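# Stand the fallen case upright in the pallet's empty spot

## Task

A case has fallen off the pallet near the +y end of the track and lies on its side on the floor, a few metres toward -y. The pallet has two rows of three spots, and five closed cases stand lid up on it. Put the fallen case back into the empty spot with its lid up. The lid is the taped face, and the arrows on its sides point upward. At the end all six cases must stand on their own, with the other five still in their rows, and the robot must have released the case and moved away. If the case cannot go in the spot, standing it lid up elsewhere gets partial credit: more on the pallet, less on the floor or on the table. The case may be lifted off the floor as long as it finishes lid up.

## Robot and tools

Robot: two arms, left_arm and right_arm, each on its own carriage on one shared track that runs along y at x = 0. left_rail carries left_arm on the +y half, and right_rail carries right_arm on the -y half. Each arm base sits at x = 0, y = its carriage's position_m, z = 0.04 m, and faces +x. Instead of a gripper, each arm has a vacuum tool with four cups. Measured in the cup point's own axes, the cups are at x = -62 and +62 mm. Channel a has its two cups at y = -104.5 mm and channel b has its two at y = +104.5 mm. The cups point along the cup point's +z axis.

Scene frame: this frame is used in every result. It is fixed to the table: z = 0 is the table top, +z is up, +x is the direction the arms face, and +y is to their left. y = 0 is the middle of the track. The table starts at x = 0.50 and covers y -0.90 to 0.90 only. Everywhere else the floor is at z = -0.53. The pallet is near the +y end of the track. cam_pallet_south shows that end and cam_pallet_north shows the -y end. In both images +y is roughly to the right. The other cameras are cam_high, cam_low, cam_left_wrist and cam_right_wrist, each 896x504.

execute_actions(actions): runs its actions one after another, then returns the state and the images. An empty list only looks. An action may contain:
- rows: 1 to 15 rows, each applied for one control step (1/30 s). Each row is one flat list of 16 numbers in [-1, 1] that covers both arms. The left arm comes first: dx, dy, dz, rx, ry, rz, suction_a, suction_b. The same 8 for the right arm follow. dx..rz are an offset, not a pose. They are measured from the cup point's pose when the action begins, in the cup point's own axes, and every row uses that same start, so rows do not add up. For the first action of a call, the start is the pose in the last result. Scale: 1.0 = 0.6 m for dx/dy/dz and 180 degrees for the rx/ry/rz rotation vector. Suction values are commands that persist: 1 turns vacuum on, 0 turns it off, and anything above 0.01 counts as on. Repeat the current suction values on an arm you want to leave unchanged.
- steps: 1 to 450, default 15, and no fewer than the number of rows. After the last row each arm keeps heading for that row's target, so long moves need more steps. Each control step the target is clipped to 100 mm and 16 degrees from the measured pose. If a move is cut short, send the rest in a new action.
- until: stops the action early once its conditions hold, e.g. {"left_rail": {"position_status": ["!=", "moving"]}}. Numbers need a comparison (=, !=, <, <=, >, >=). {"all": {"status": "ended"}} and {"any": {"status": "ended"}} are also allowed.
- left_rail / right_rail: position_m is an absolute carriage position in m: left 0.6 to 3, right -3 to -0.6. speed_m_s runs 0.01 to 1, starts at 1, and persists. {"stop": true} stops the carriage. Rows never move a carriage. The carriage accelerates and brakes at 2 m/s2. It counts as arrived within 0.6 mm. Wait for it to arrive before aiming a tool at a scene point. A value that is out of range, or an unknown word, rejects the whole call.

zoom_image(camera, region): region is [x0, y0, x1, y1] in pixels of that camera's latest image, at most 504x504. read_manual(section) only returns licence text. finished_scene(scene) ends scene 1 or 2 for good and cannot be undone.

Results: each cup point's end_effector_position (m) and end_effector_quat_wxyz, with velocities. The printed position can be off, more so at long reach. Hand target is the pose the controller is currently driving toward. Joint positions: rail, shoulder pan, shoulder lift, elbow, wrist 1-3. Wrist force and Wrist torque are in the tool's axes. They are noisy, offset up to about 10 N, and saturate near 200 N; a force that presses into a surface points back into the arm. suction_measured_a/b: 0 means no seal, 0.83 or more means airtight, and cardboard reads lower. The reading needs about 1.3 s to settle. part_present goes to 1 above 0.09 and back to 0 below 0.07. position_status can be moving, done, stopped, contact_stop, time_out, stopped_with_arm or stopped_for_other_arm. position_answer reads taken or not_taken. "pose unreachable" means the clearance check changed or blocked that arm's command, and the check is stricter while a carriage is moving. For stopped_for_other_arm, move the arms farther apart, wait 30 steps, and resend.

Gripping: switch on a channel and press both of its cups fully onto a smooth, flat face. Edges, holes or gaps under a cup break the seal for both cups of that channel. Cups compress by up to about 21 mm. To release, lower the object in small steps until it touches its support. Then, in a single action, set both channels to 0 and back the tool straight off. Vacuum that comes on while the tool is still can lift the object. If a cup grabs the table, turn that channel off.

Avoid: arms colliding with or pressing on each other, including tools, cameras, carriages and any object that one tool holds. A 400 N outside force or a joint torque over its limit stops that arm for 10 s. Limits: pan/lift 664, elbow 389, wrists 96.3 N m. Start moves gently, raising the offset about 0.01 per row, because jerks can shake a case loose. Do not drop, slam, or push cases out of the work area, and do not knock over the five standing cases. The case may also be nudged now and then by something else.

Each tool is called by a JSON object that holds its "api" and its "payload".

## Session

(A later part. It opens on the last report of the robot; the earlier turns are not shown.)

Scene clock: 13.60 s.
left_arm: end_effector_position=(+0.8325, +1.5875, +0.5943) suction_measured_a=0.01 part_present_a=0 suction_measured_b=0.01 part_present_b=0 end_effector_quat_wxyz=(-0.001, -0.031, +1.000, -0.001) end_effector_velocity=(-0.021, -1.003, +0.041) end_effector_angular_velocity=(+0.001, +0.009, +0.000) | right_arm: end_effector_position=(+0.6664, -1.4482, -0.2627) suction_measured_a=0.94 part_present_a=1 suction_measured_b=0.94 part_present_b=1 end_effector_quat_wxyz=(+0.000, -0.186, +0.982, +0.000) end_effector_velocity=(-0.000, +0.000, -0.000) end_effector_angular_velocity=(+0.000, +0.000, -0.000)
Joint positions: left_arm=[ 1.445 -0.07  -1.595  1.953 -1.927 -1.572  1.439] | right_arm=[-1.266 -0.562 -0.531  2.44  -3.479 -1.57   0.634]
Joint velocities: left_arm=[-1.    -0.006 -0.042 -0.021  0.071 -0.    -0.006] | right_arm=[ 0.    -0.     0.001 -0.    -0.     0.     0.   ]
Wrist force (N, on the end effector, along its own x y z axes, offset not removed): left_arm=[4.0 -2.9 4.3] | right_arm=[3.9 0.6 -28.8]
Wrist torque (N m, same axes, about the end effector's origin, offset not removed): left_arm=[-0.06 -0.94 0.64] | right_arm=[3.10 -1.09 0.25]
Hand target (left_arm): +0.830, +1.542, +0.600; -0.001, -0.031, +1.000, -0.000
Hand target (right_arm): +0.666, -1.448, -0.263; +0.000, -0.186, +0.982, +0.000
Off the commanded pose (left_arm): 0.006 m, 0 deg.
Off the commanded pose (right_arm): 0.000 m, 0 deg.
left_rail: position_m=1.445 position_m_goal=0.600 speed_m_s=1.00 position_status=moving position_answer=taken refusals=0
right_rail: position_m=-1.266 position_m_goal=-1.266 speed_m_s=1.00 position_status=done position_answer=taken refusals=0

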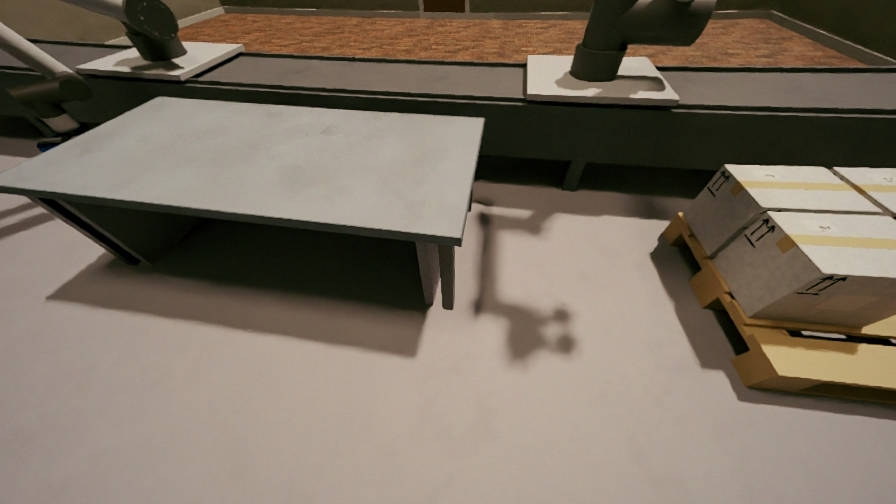

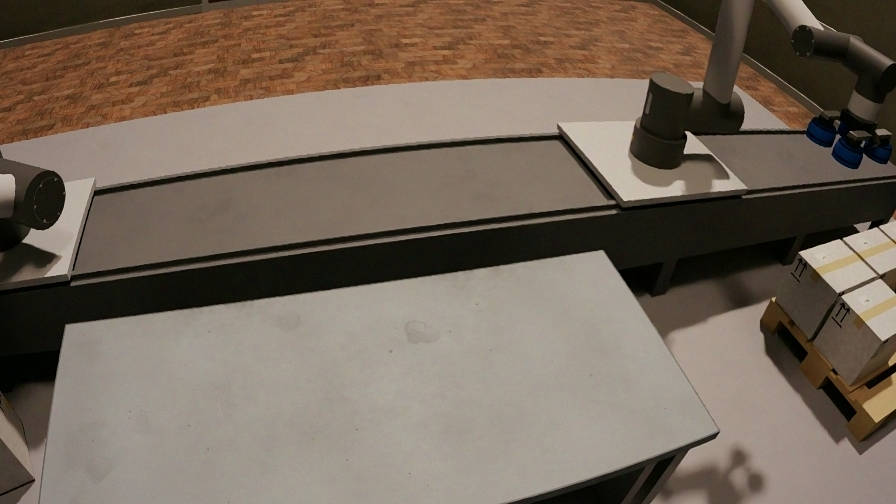

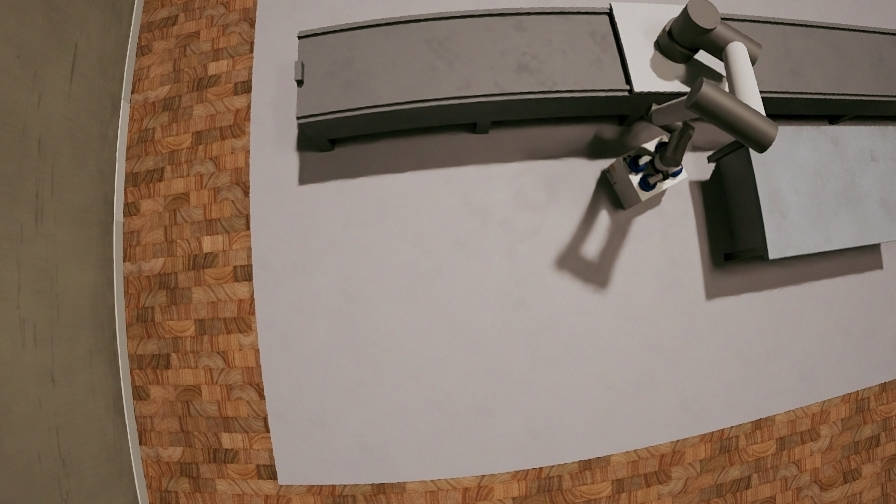

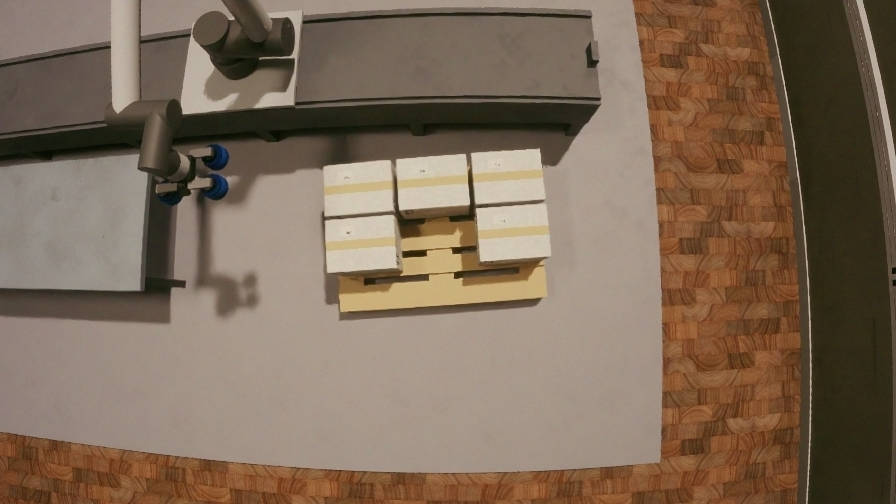

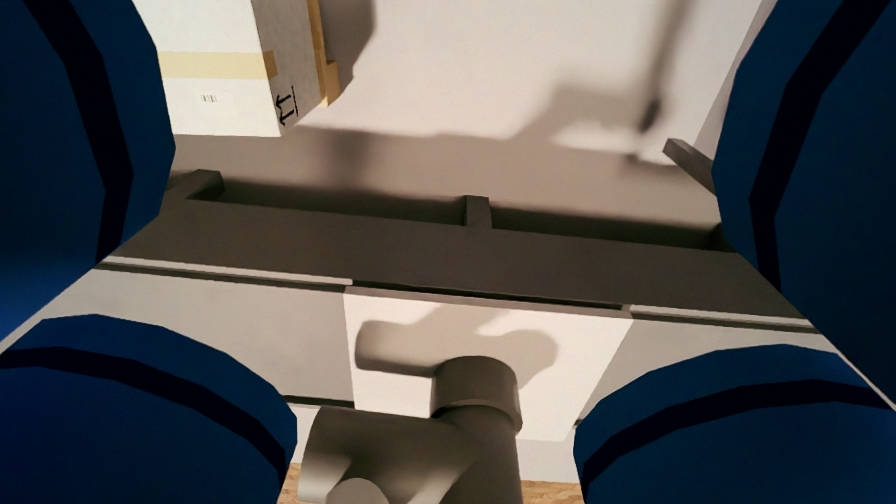

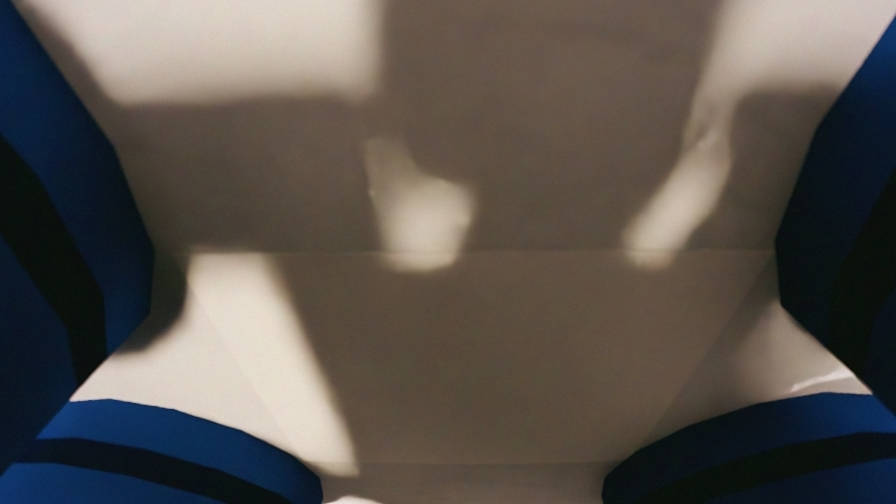

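{"api": "execute_actions", "payload": {"actions": [{"steps":1},{"rows":[
[0,0,0,0,0,0,0,0, 0,0,-0.008,0,0,0,1,1],
[0,0,0,0,0,0,0,0, -0.005,0,-0.025,0,0,0,1,1],
[0,0,0,0,0,0,0,0, -0.015,0,-0.05,0,0,0.003,1,1],
[0,0,0,0,0,0,0,0, -0.035,0,-0.085,0,0,0.008,1,1],
[0,0,0,0,0,0,0,0, -0.065,0.005,-0.13,0,0,0.014,1,1],
[0,0,0,0,0,0,0,0, -0.10,0.01,-0.18,0,0,0.021,1,1],
[0,0,0,0,0,0,0,0, -0.14,0.015,-0.24,0,0,0.029,1,1],
[0,0,0,0,0,0,0,0, -0.19,0.02,-0.31,0,0,0.038,1,1],
[0,0,0,0,0,0,0,0, -0.24,0.025,-0.38,0,0,0.047,1,1],
[0,0,0,0,0,0,0,0, -0.29,0.03,-0.45,0,0,0.056,1,1],
[0,0,0,0,0,0,0,0, -0.34,0.035,-0.52,0,0,0.065,1,1],
[0,0,0,0,0,0,0,0, -0.39,0.04,-0.59,0,0,0.074,1,1],
[0,0,0,0,0,0,0,0, -0.44,0.045,-0.66,0,0,0.083,1,1],
[0,0,0,0,0,0,0,0, -0.49,0.05,-0.73,0,0,0.092,1,1],
[0,0,0,0,0,0,0,0, -0.531,0.056,-0.805,0,0,0.099,1,1]],"steps":42},
{"rows":[
[0,0,0,0,0,0,0,0, 0,0,0,0,0.006,0,1,1],
[0,0,0,0,0,0,0,0, 0,0,0,0,0.016,0,1,1],
[0,0,0,0,0,0,0,0, 0,0,0,0,0.03,0,1,1],
[0,0,0,0,0,0,0,0, 0,0,0,0,0.05,0,1,1],
[0,0,0,0,0,0,0,0, 0,0,0,0,0.075,0,1,1],
[0,0,0,0,0,0,0,0, 0,0,0,0,0.10,0,1,1],
[0,0,0,0,0,0,0,0, 0,0,0,0,0.13,0,1,1],
[0,0,0,0,0,0,0,0, 0,0,0,0,0.16,0,1,1],
[0,0,0,0,0,0,0,0, 0,0,0,0,0.20,0,1,1],
[0,0,0,0,0,0,0,0, 0,0,0,0,0.25,0,1,1],
[0,0,0,0,0,0,0,0, 0,0,0,0,0.30,0,1,1],
[0,0,0,0,0,0,0,0, 0,0,0,0,0.35,0,1,1],
[0,0,0,0,0,0,0,0, 0,0,0,0,0.40,0,1,1],
[0,0,0,0,0,0,0,0, 0,0,0,0,0.45,0,1,1],
[0,0,0,0,0,0,0,0, 0,0,0,0,0.5,0,1,1]],"steps":45}]}}

Scene clock: 17.87 s.
left_arm: end_effector_position=(+0.8297, +0.7421, +0.5996) suction_measured_a=0.01 part_present_a=0 suction_measured_b=0.01 part_present_b=0 end_effector_quat_wxyz=(-0.001, -0.031, +1.000, -0.000) end_effector_velocity=(-0.000, -0.000, +0.000) end_effector_angular_velocity=(-0.000, -0.000, -0.000) | right_arm: end_effector_position=(+0.9447, -1.3042, +0.2096) suction_measured_a=0.94 part_present_a=1 suction_measured_b=0.94 part_present_b=1 end_effector_quat_wxyz=(+0.679, +0.026, -0.733, +0.025) end_effector_velocity=(-0.012, +0.003, -0.004) end_effector_angular_velocity=(-0.037, +0.491, -0.047)
Joint positions: left_arm=[ 0.6   -0.071 -1.601  1.95  -1.918 -1.572  1.438] | right_arm=[-1.266 -0.178 -0.734  1.423 -0.768 -1.82   1.551]
Joint velocities: left_arm=[ 0. -0. -0.  0. -0. -0.  0.] | right_arm=[ 0.    -0.008  0.177 -0.13   0.462  0.028  0.13 ]
Wrist force (N, on the end effector, along its own x y z axes, offset not removed): left_arm=[2.4 -0.3 7.0] | right_arm=[34.5 -1.4 -2.4]
Wrist torque (N m, same axes, about the end effector's origin, offset not removed): left_arm=[0.24 -0.76 0.59] | right_arm=[0.73 4.60 2.52]
Hand target (left_arm): +0.830, +0.742, +0.600; -0.001, -0.031, +1.000, -0.000
Hand target (right_arm): +0.943, -1.304, +0.209; +0.702, +0.023, -0.711, +0.024
Off the commanded pose (left_arm): 0.000 m, 0 deg.
Off the commanded pose (right_arm): 0.002 m, 4 deg.
left_rail: position_m=0.600 position_m_goal=0.600 speed_m_s=1.00 position_status=done position_answer=taken refusals=0
right_rail: position_m=-1.266 position_m_goal=-1.266 speed_m_s=1.00 position_status=done position_answer=taken refusals=0

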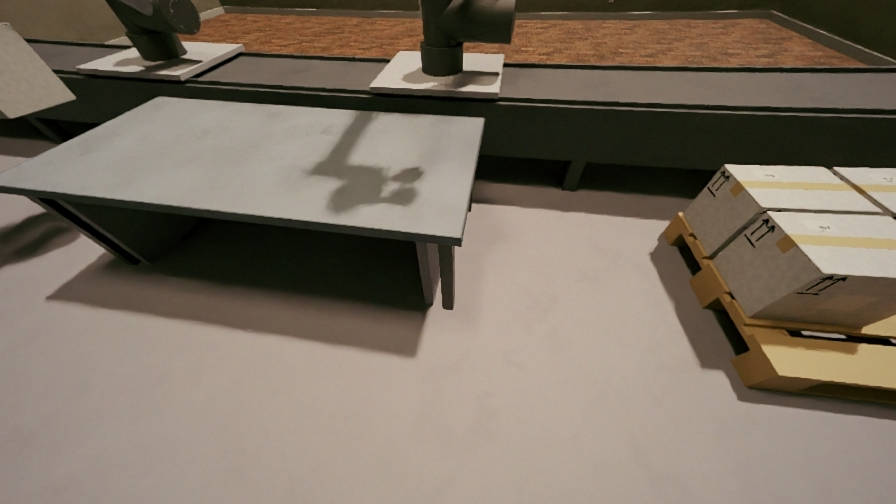

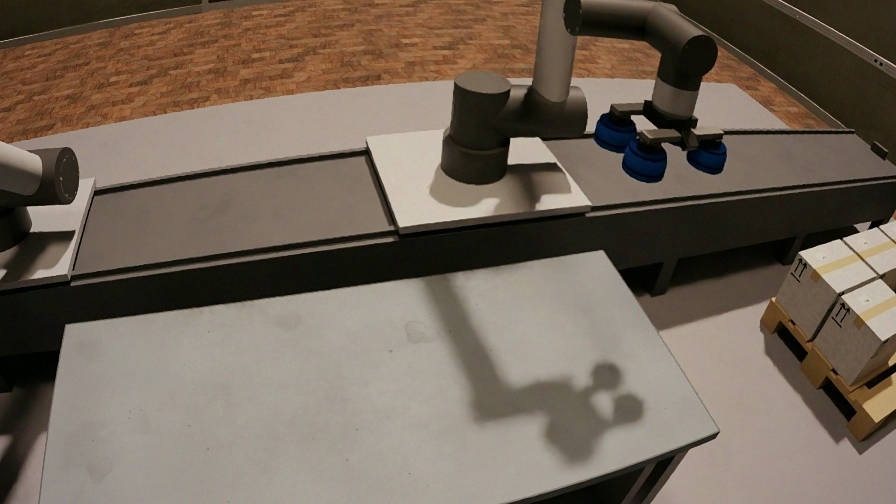

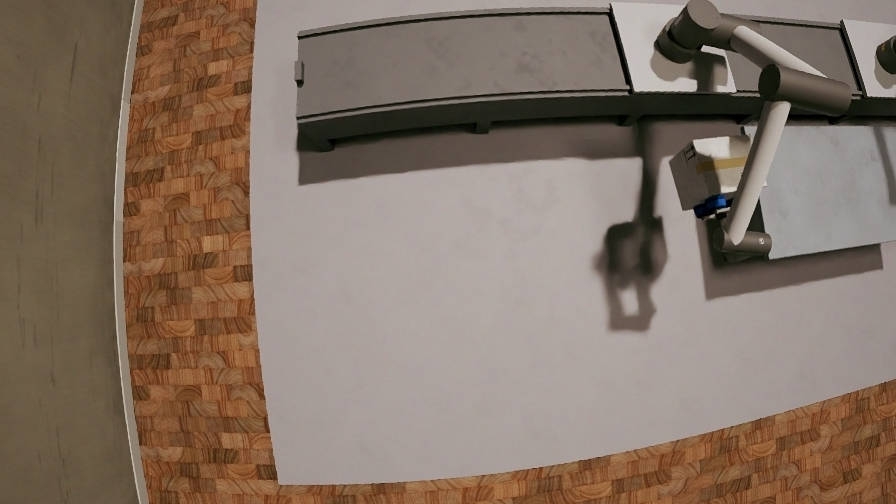

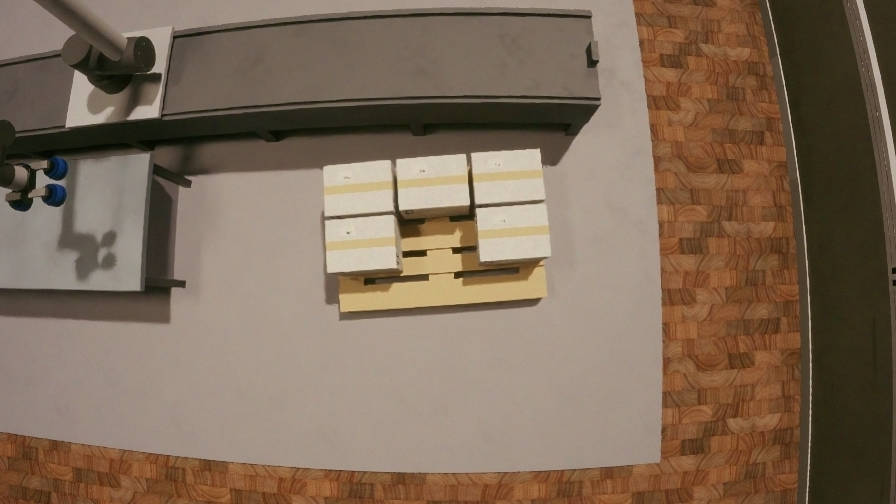

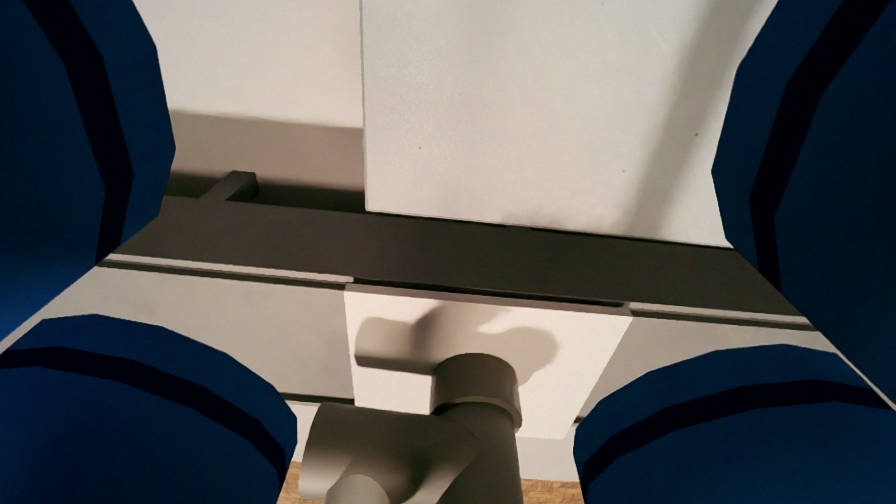

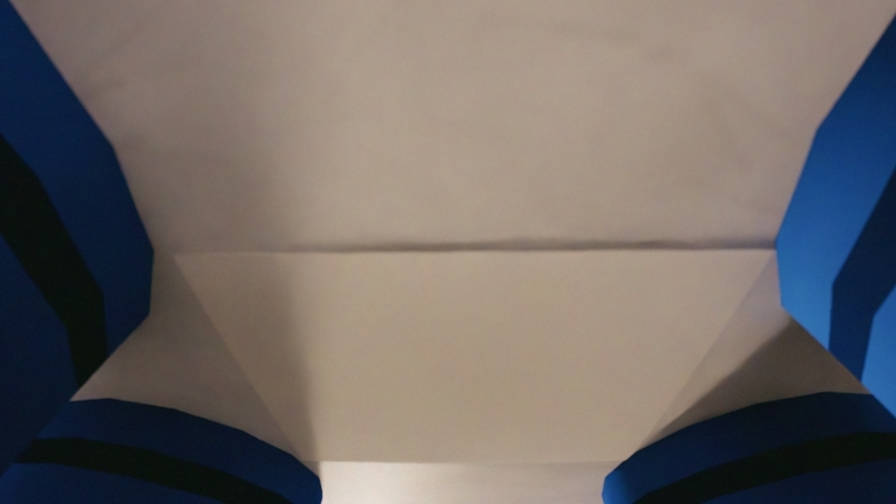

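{"api": "execute_actions", "payload": {"actions": [{"steps":1},{"right_rail":{"position_m":-0.6,"speed_m_s":0.7},"rows":[
[0,0,0,0,0,0,0,0, 0,0.003,0,0,0.001,0,1,1],
[0,0,0,0,0,0,0,0, 0,0.01,0,0,0.002,0,1,1],
[0,0,0,0,0,0,0,0, 0,0.025,0,0,0.003,0,1,1],
[0,0,0,0,0,0,0,0, 0,0.045,0,0,0.004,0,1,1],
[0,0,0,0,0,0,0,0, 0,0.07,0,0,0.004,0,1,1],
[0,0,0,0,0,0,0,0, 0,0.10,0,0,0.004,0,1,1],
[0,0,0,0,0,0,0,0, 0,0.13,0,0,0.004,0,1,1],
[0,0,0,0,0,0,0,0, 0,0.16,0,0,0.004,0,1,1],
[0,0,0,0,0,0,0,0, 0,0.19,0,0,0.004,0,1,1],
[0,0,0,0,0,0,0,0, 0,0.22,0,0,0.004,0,1,1],
[0,0,0,0,0,0,0,0, 0,0.25,0,0,0.004,0,1,1],
[0,0,0,0,0,0,0,0, 0,0.28,0,0,0.004,0,1,1],
[0,0,0,0,0,0,0,0, 0,0.31,0,0,0.004,0,1,1],
[0,0,0,0,0,0,0,0, 0,0.33,0,0,0.004,0,1,1],
[0,0,0,0,0,0,0,0, 0,0.35,0,0,0.004,0,1,1]],"steps":60,"until":{"right_rail":{"position_status":["!=","moving"]}}},
{"rows":[
[0,0,0,0,0,0,0,0, -0.005,0,0,0,0,0,1,1],
[0,0,0,0,0,0,0,0, -0.012,0,0,0,0,0,1,1],
[0,0,0,0,0,0,0,0, -0.02,0,0,0,0,0,1,1],
[0,0,0,0,0,0,0,0, -0.03,0,0,0,0,0,1,1],
[0,0,0,0,0,0,0,0, -0.04,0,0,0,0,0,1,1],
[0,0,0,0,0,0,0,0, -0.05,0,0,0,0,0,1,1],
[0,0,0,0,0,0,0,0, -0.058,0,0,0,0,0,1,1],
[0,0,0,0,0,0,0,0, -0.065,0,0,0,0,0,1,1]],"steps":18}]}}

Scene clock: 20.73 s.
left_arm: end_effector_position=(+0.8297, +0.7421, +0.5996) suction_measured_a=0.01 part_present_a=0 suction_measured_b=0.01 part_present_b=0 end_effector_quat_wxyz=(-0.001, -0.031, +1.000, -0.000) end_effector_velocity=(-0.000, +0.000, +0.000) end_effector_angular_velocity=(-0.000, -0.000, +0.000) | right_arm: end_effector_position=(+0.9291, -0.4279, +0.1716) suction_measured_a=0.94 part_present_a=1 suction_measured_b=0.94 part_present_b=1 end_effector_quat_wxyz=(+0.707, +0.023, -0.707, +0.024) end_effector_velocity=(+0.000, -0.000, -0.012) end_effector_angular_velocity=(-0.000, -0.000, +0.000)
Joint positions: left_arm=[ 0.6   -0.071 -1.601  1.95  -1.918 -1.572  1.438] | right_arm=[-0.6   -0.008 -0.677  1.406 -0.729 -1.645  1.572]
Joint velocities: left_arm=[ 0.  0. -0. -0.  0. -0. -0.] | right_arm=[ 0.     0.     0.01   0.001 -0.011 -0.     0.   ]
Wrist force (N, on the end effector, along its own x y z axes, offset not removed): left_arm=[4.4 -1.0 5.5] | right_arm=[27.9 0.2 0.0]
Wrist torque (N m, same axes, about the end effector's origin, offset not removed): left_arm=[0.16 -1.05 0.63] | right_arm=[0.75 3.77 2.63]
Hand target (left_arm): +0.830, +0.742, +0.600; -0.001, -0.031, +1.000, -0.000
Hand target (right_arm): +0.929, -0.428, +0.170; +0.707, +0.023, -0.707, +0.024
Off the commanded pose (left_arm): 0.000 m, 0 deg.
Off the commanded pose (right_arm): 0.002 m, 0 deg.
left_rail: position_m=0.600 position_m_goal=0.600 speed_m_s=1.00 position_status=done position_answer=taken refusals=0
right_rail: position_m=-0.600 position_m_goal=-0.600 speed_m_s=0.70 position_status=done position_answer=taken refusals=0

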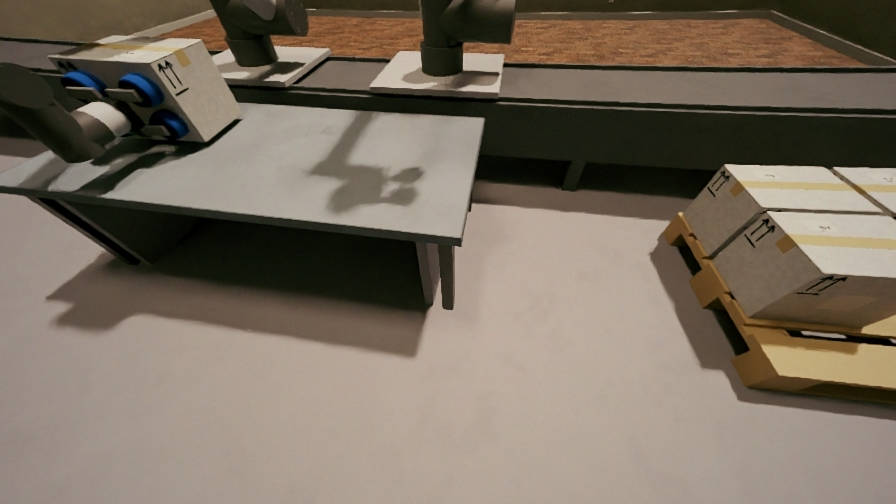

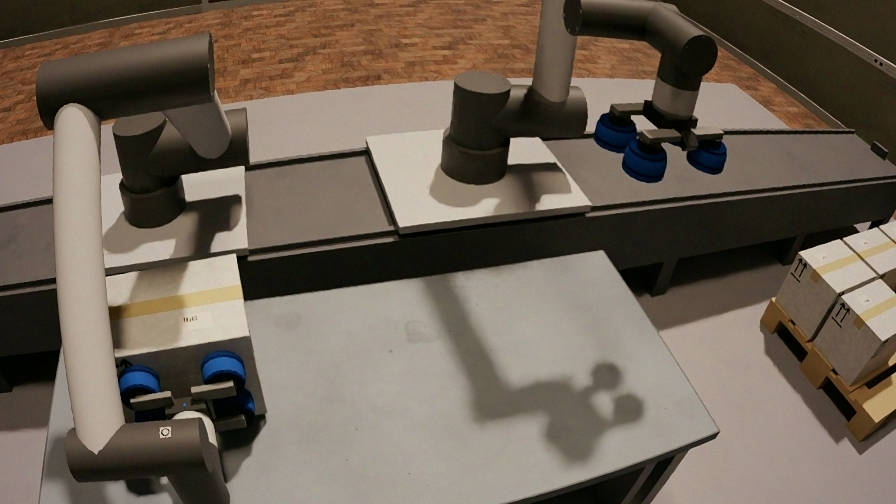

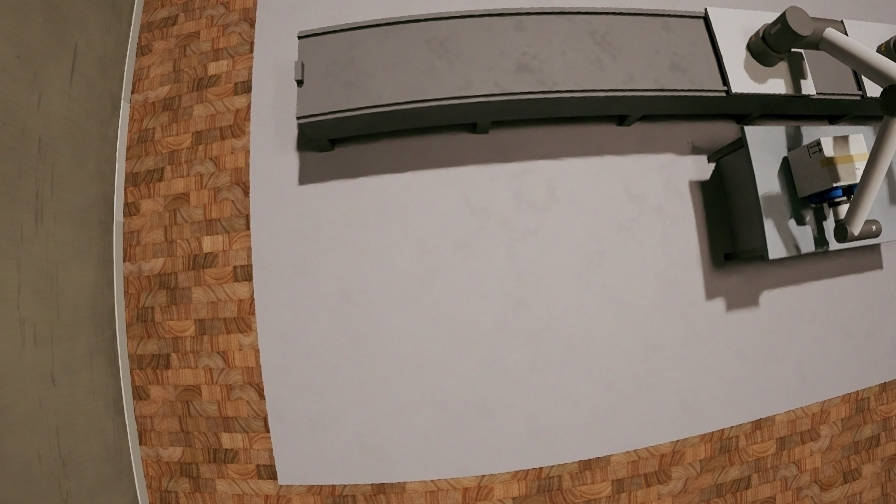

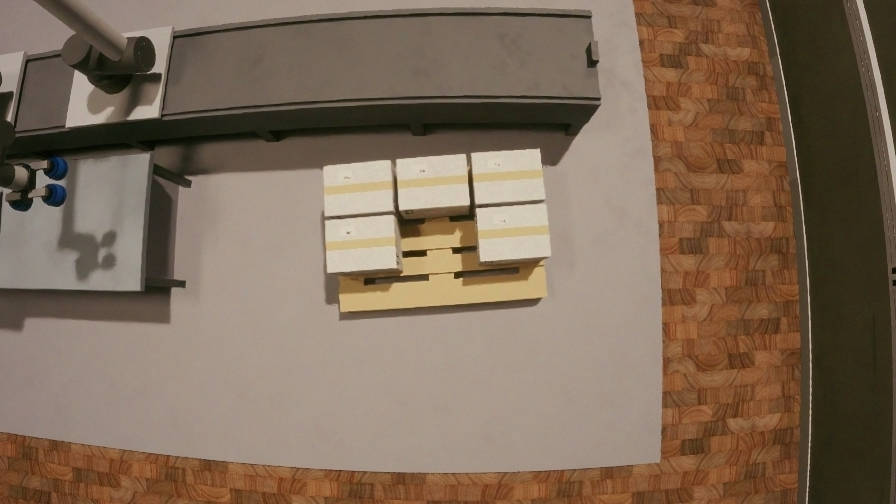

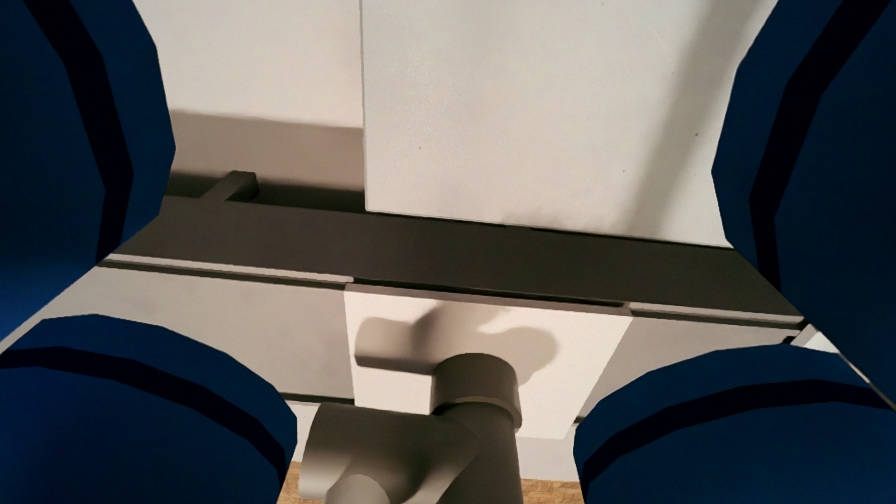

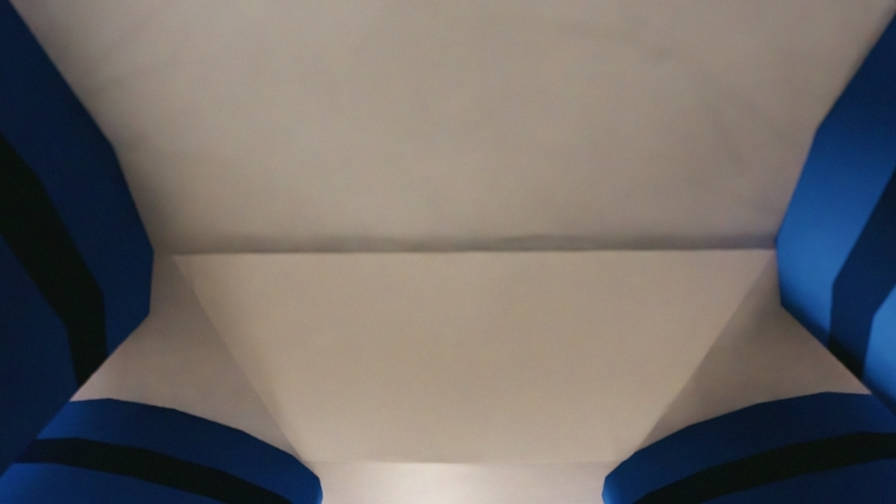

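{"api": "zoom_image", "payload": {"camera": "cam_high", "region": [40, 20, 280, 180]}}

{"api": "execute_actions", "payload": {"actions": [{"rows":[
[0,-0.01,0,0,0,0,0,0, -0.006,0,0,0,0,0,1,1],
[0,-0.03,0,0,0,0,0,0, -0.010,0,0,0,0,0,1,1],
[0,-0.06,0,0,0,0,0,0, -0.014,0,0,0,0,0,1,1],
[0,-0.09,0,0,0,0,0,0, -0.018,0,0,0,0,0,1,1],
[0,-0.12,0,0,0,0,0,0, -0.022,0,0,0,0,0,1,1],
[0,-0.15,0,0,0,0,0,0, -0.026,0,0,0,0,0,1,1]],"steps":14}]}}

Region (40, 20, 280, 180) of cam_high's 896x504 image, scaled by 2.100, with more detail than that image has.

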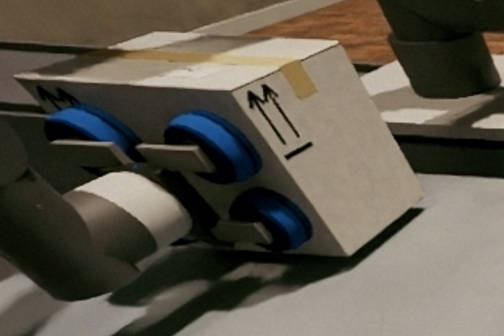

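Scene clock: 21.57 s.
left_arm: end_effector_position=(+0.8346, +0.6613, +0.5995) suction_measured_a=0.01 part_present_a=0 suction_measured_b=0.01 part_present_b=0 end_effector_quat_wxyz=(-0.001, -0.031, +1.000, -0.001) end_effector_velocity=(+0.005, -0.070, -0.000) end_effector_angular_velocity=(+0.004, +0.000, +0.004) | right_arm: end_effector_position=(+0.9291, -0.4279, +0.1571) suction_measured_a=0.94 part_present_a=1 suction_measured_b=0.94 part_present_b=1 end_effector_quat_wxyz=(+0.707, +0.023, -0.707, +0.024) end_effector_velocity=(+0.000, -0.000, -0.009) end_effector_angular_velocity=(+0.000, +0.000, +0.000)
Joint positions: left_arm=[ 0.6   -0.168 -1.607  1.956 -1.918 -1.573  1.341] | right_arm=[-0.6   -0.008 -0.666  1.408 -0.741 -1.645  1.572]
Joint velocities: left_arm=[ 0.    -0.085 -0.     0.     0.001  0.004 -0.089] | right_arm=[ 0.    -0.     0.007  0.    -0.007 -0.    -0.   ]
Wrist force (N, on the end effector, along its own x y z axes, offset not removed): left_arm=[4.5 -5.6 7.0] | right_arm=[30.6 1.2 0.6]
Wrist torque (N m, same axes, about the end effector's origin, offset not removed): left_arm=[-0.33 -1.03 0.65] | right_arm=[0.90 3.51 2.52]
Hand target (left_arm): +0.835, +0.652, +0.600; -0.001, -0.031, +1.000, -0.000
Hand target (right_arm): +0.929, -0.428, +0.156; +0.707, +0.023, -0.707, +0.024
Off the commanded pose (left_arm): 0.009 m, 0 deg.
Off the commanded pose (right_arm): 0.001 m, 0 deg.
left_rail: position_m=0.600 position_m_goal=0.600 speed_m_s=1.00 position_status=done position_answer=taken refusals=0
right_rail: position_m=-0.600 position_m_goal=-0.600 speed_m_s=0.70 position_status=done position_answer=taken refusals=0

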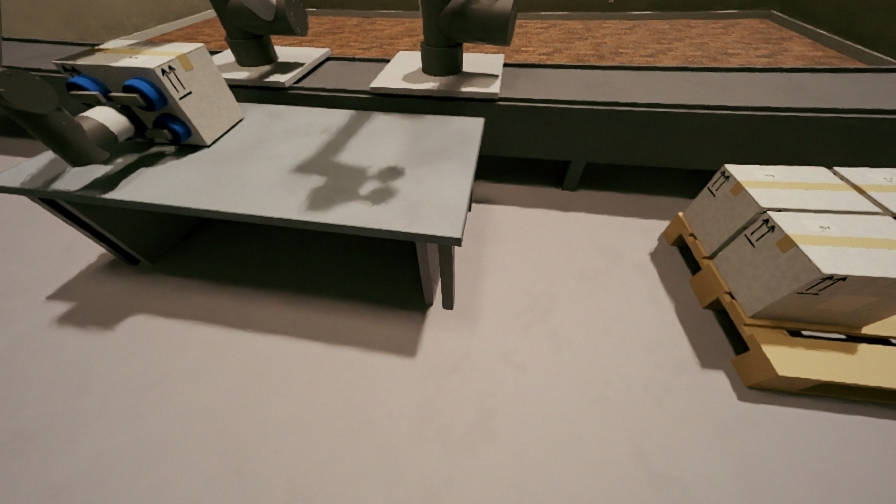

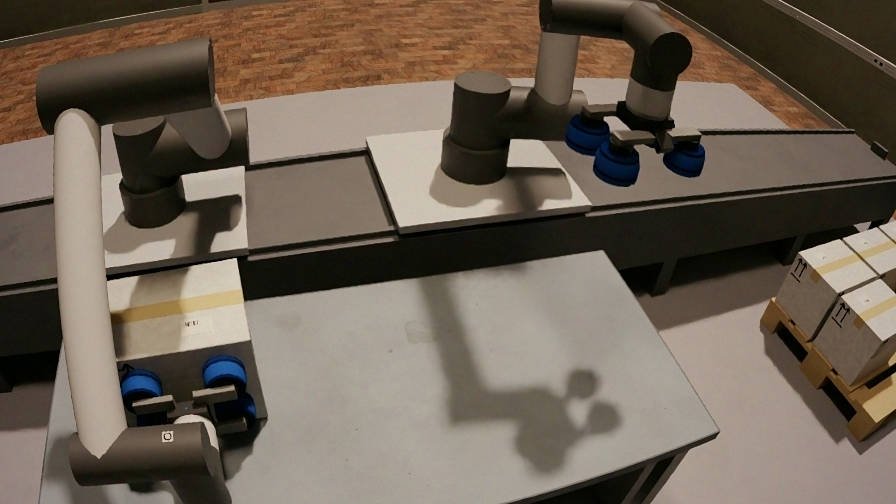

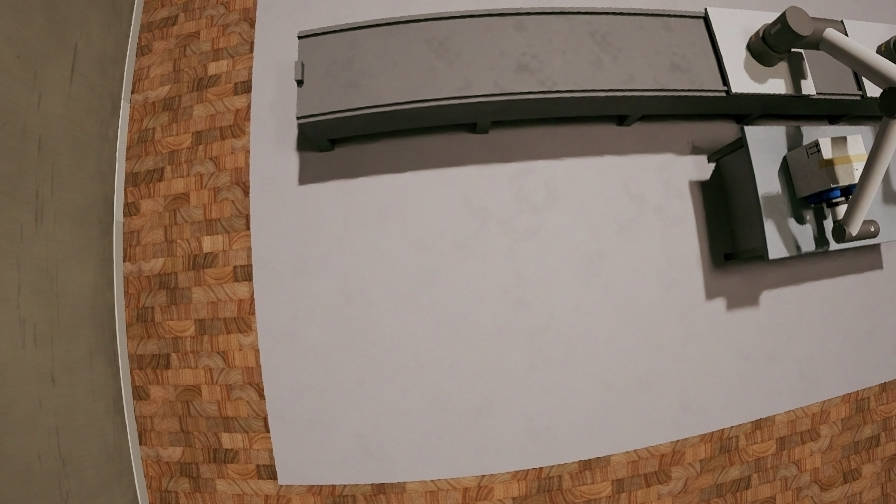

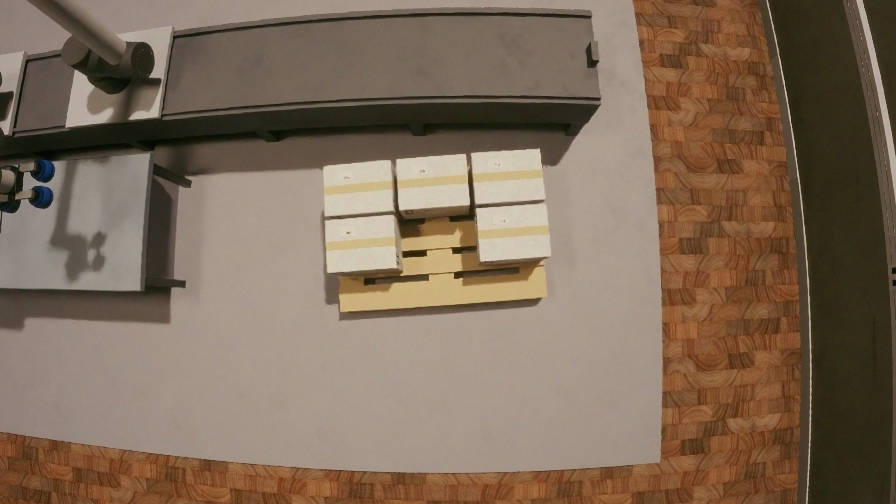

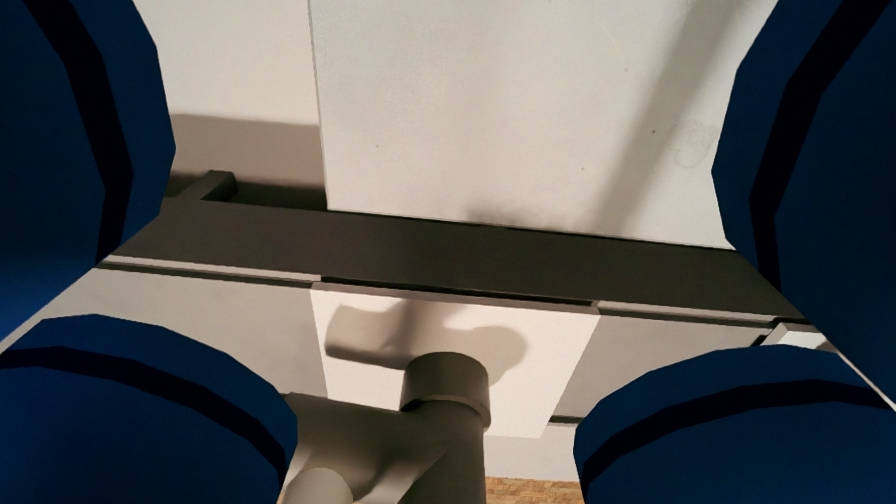

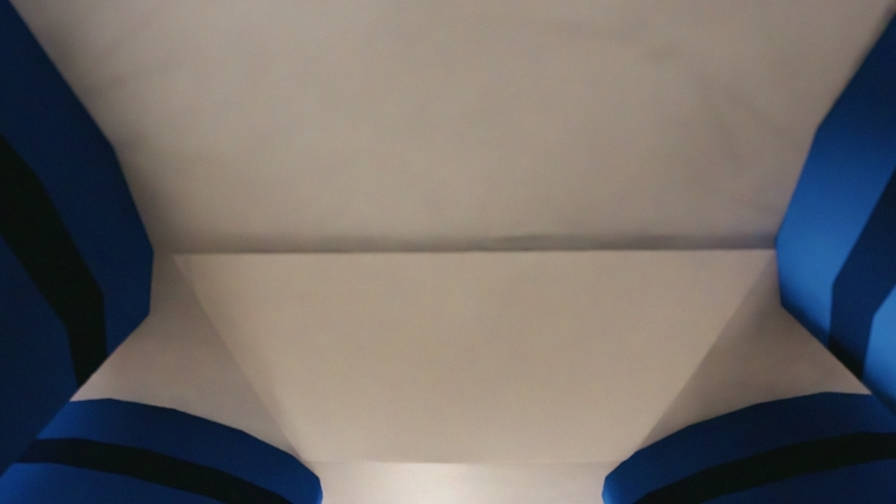

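{"api": "zoom_image", "payload": {"camera": "cam_high", "region": [40, 20, 280, 180]}}

{"api": "execute_actions", "payload": {"actions": [{"rows":[
[0,-0.025,0,0,0,0,0,0, -0.004,0,0,0,0,0,1,1],
[0,-0.045,0,0,0,0,0,0, -0.006,0,0,0,0,0,1,1],
[0,-0.075,0,0,0,0,0,0, -0.008,0,0,0,0,0,1,1],
[0,-0.105,0,0,0,0,0,0, -0.010,0,0,0,0,0,1,1],
[0,-0.135,0,0,0,0,0,0, -0.012,0,0,0,0,0,1,1],
[0,-0.165,0,0,0,0,0,0, -0.012,0,0,0,0,0,1,1]],"steps":12}]}}

Region (40, 20, 280, 180) of cam_high's 896x504 image, scaled by 2.100, with more detail than that image has.

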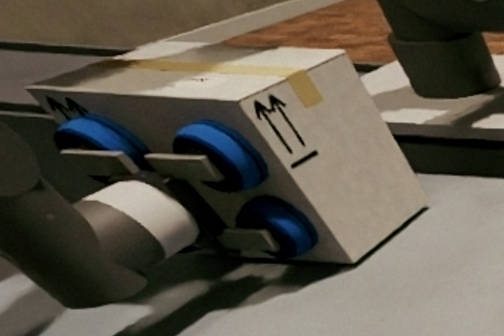

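Scene clock: 22.30 s.
left_arm: end_effector_position=(+0.8392, +0.5775, +0.5996) suction_measured_a=0.01 part_present_a=0 suction_measured_b=0.01 part_present_b=0 end_effector_quat_wxyz=(-0.002, -0.030, +1.000, -0.001) end_effector_velocity=(+0.009, -0.117, -0.000) end_effector_angular_velocity=(+0.001, -0.000, +0.003) | right_arm: end_effector_position=(+0.9291, -0.4279, +0.1506) suction_measured_a=0.94 part_present_a=1 suction_measured_b=0.94 part_present_b=1 end_effector_quat_wxyz=(+0.707, +0.023, -0.707, +0.024) end_effector_velocity=(+0.000, -0.000, -0.005) end_effector_angular_velocity=(+0.000, +0.000, -0.000)
Joint positions: left_arm=[ 0.6   -0.267 -1.603  1.953 -1.918 -1.574  1.243] | right_arm=[-0.6   -0.008 -0.66   1.408 -0.747 -1.645  1.572]
Joint velocities: left_arm=[ 0.    -0.135  0.014 -0.013 -0.002  0.    -0.138] | right_arm=[ 0.    -0.     0.004  0.    -0.005 -0.    -0.   ]
Wrist force (N, on the end effector, along its own x y z axes, offset not removed): left_arm=[3.7 -6.2 6.4] | right_arm=[31.8 -1.5 -1.6]
Wrist torque (N m, same axes, about the end effector's origin, offset not removed): left_arm=[-0.40 -0.78 0.60] | right_arm=[0.51 3.34 2.62]
Hand target (left_arm): +0.840, +0.563, +0.600; -0.001, -0.030, +1.000, -0.001
Hand target (right_arm): +0.929, -0.428, +0.150; +0.707, +0.023, -0.707, +0.024
Off the commanded pose (left_arm): 0.015 m, 0 deg.
Off the commanded pose (right_arm): 0.001 m, 0 deg.
left_rail: position_m=0.600 position_m_goal=0.600 speed_m_s=1.00 position_status=done position_answer=taken refusals=0
right_rail: position_m=-0.600 position_m_goal=-0.600 speed_m_s=0.70 position_status=done position_answer=taken refusals=0

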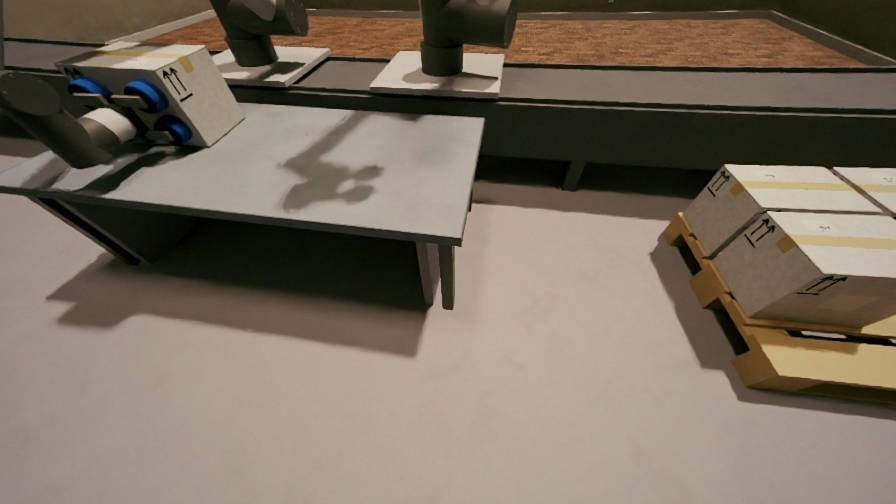

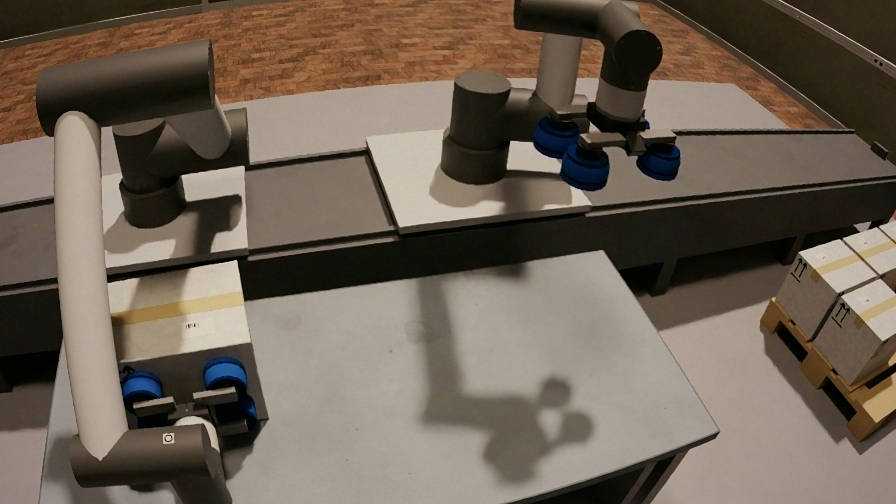

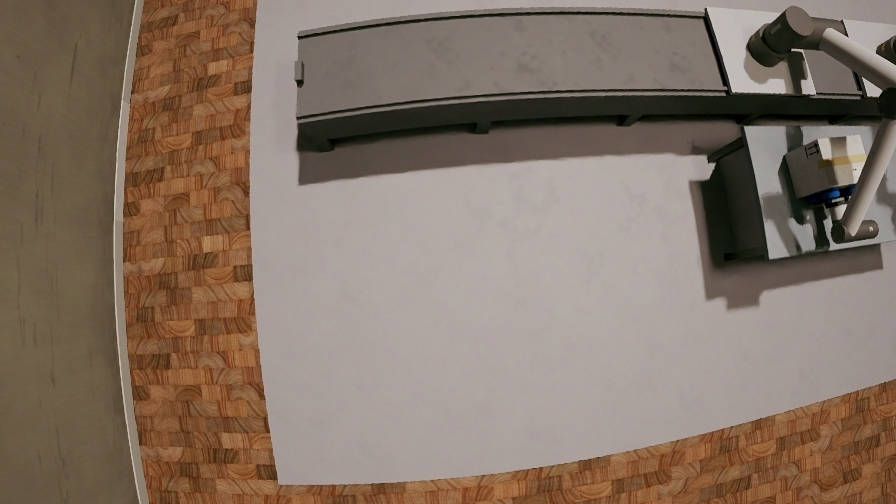

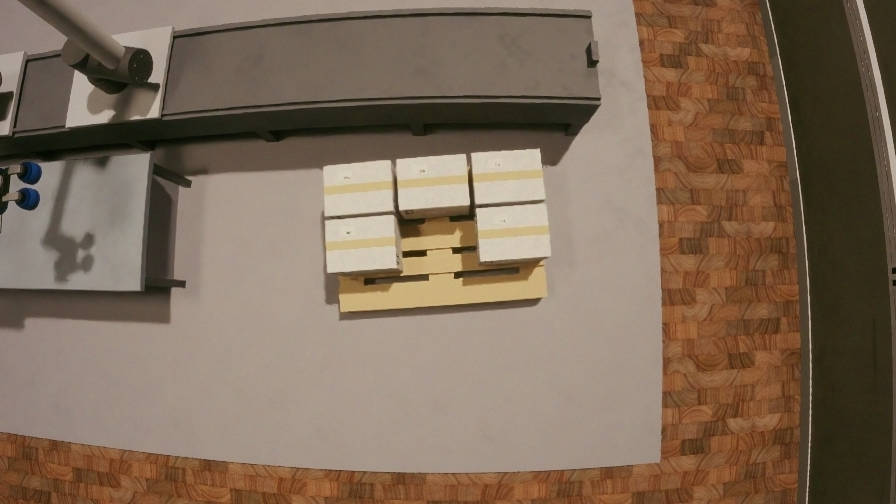

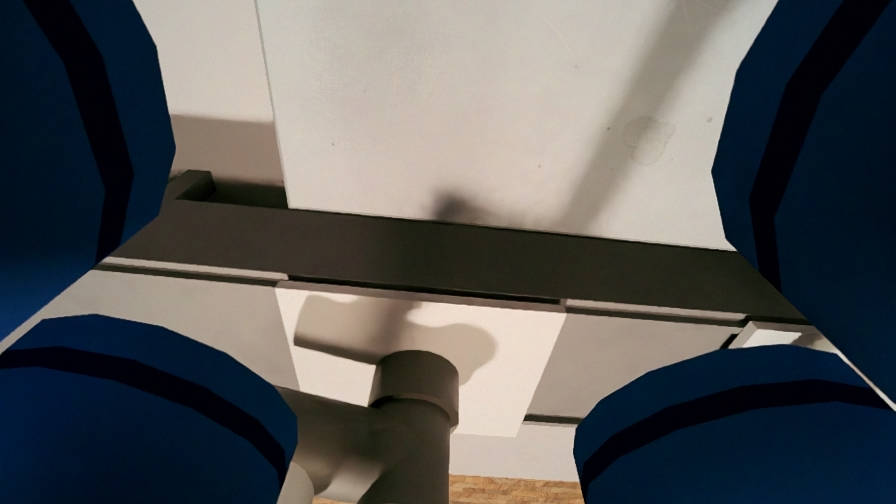

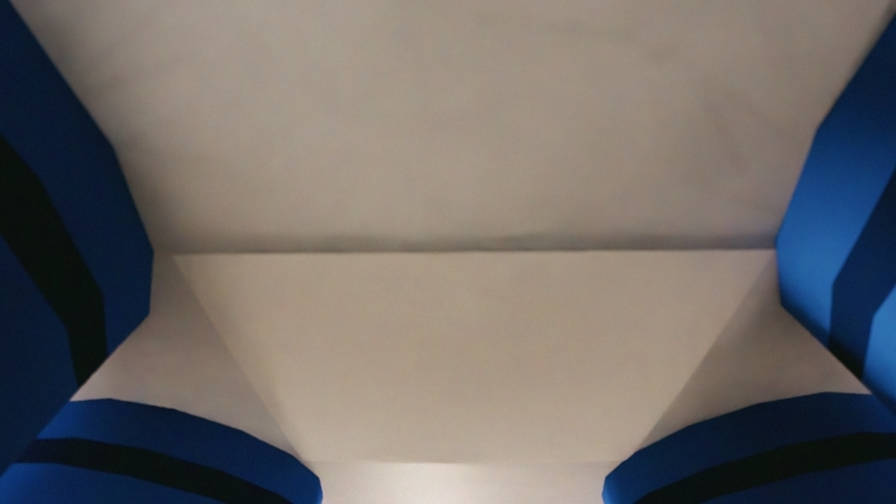

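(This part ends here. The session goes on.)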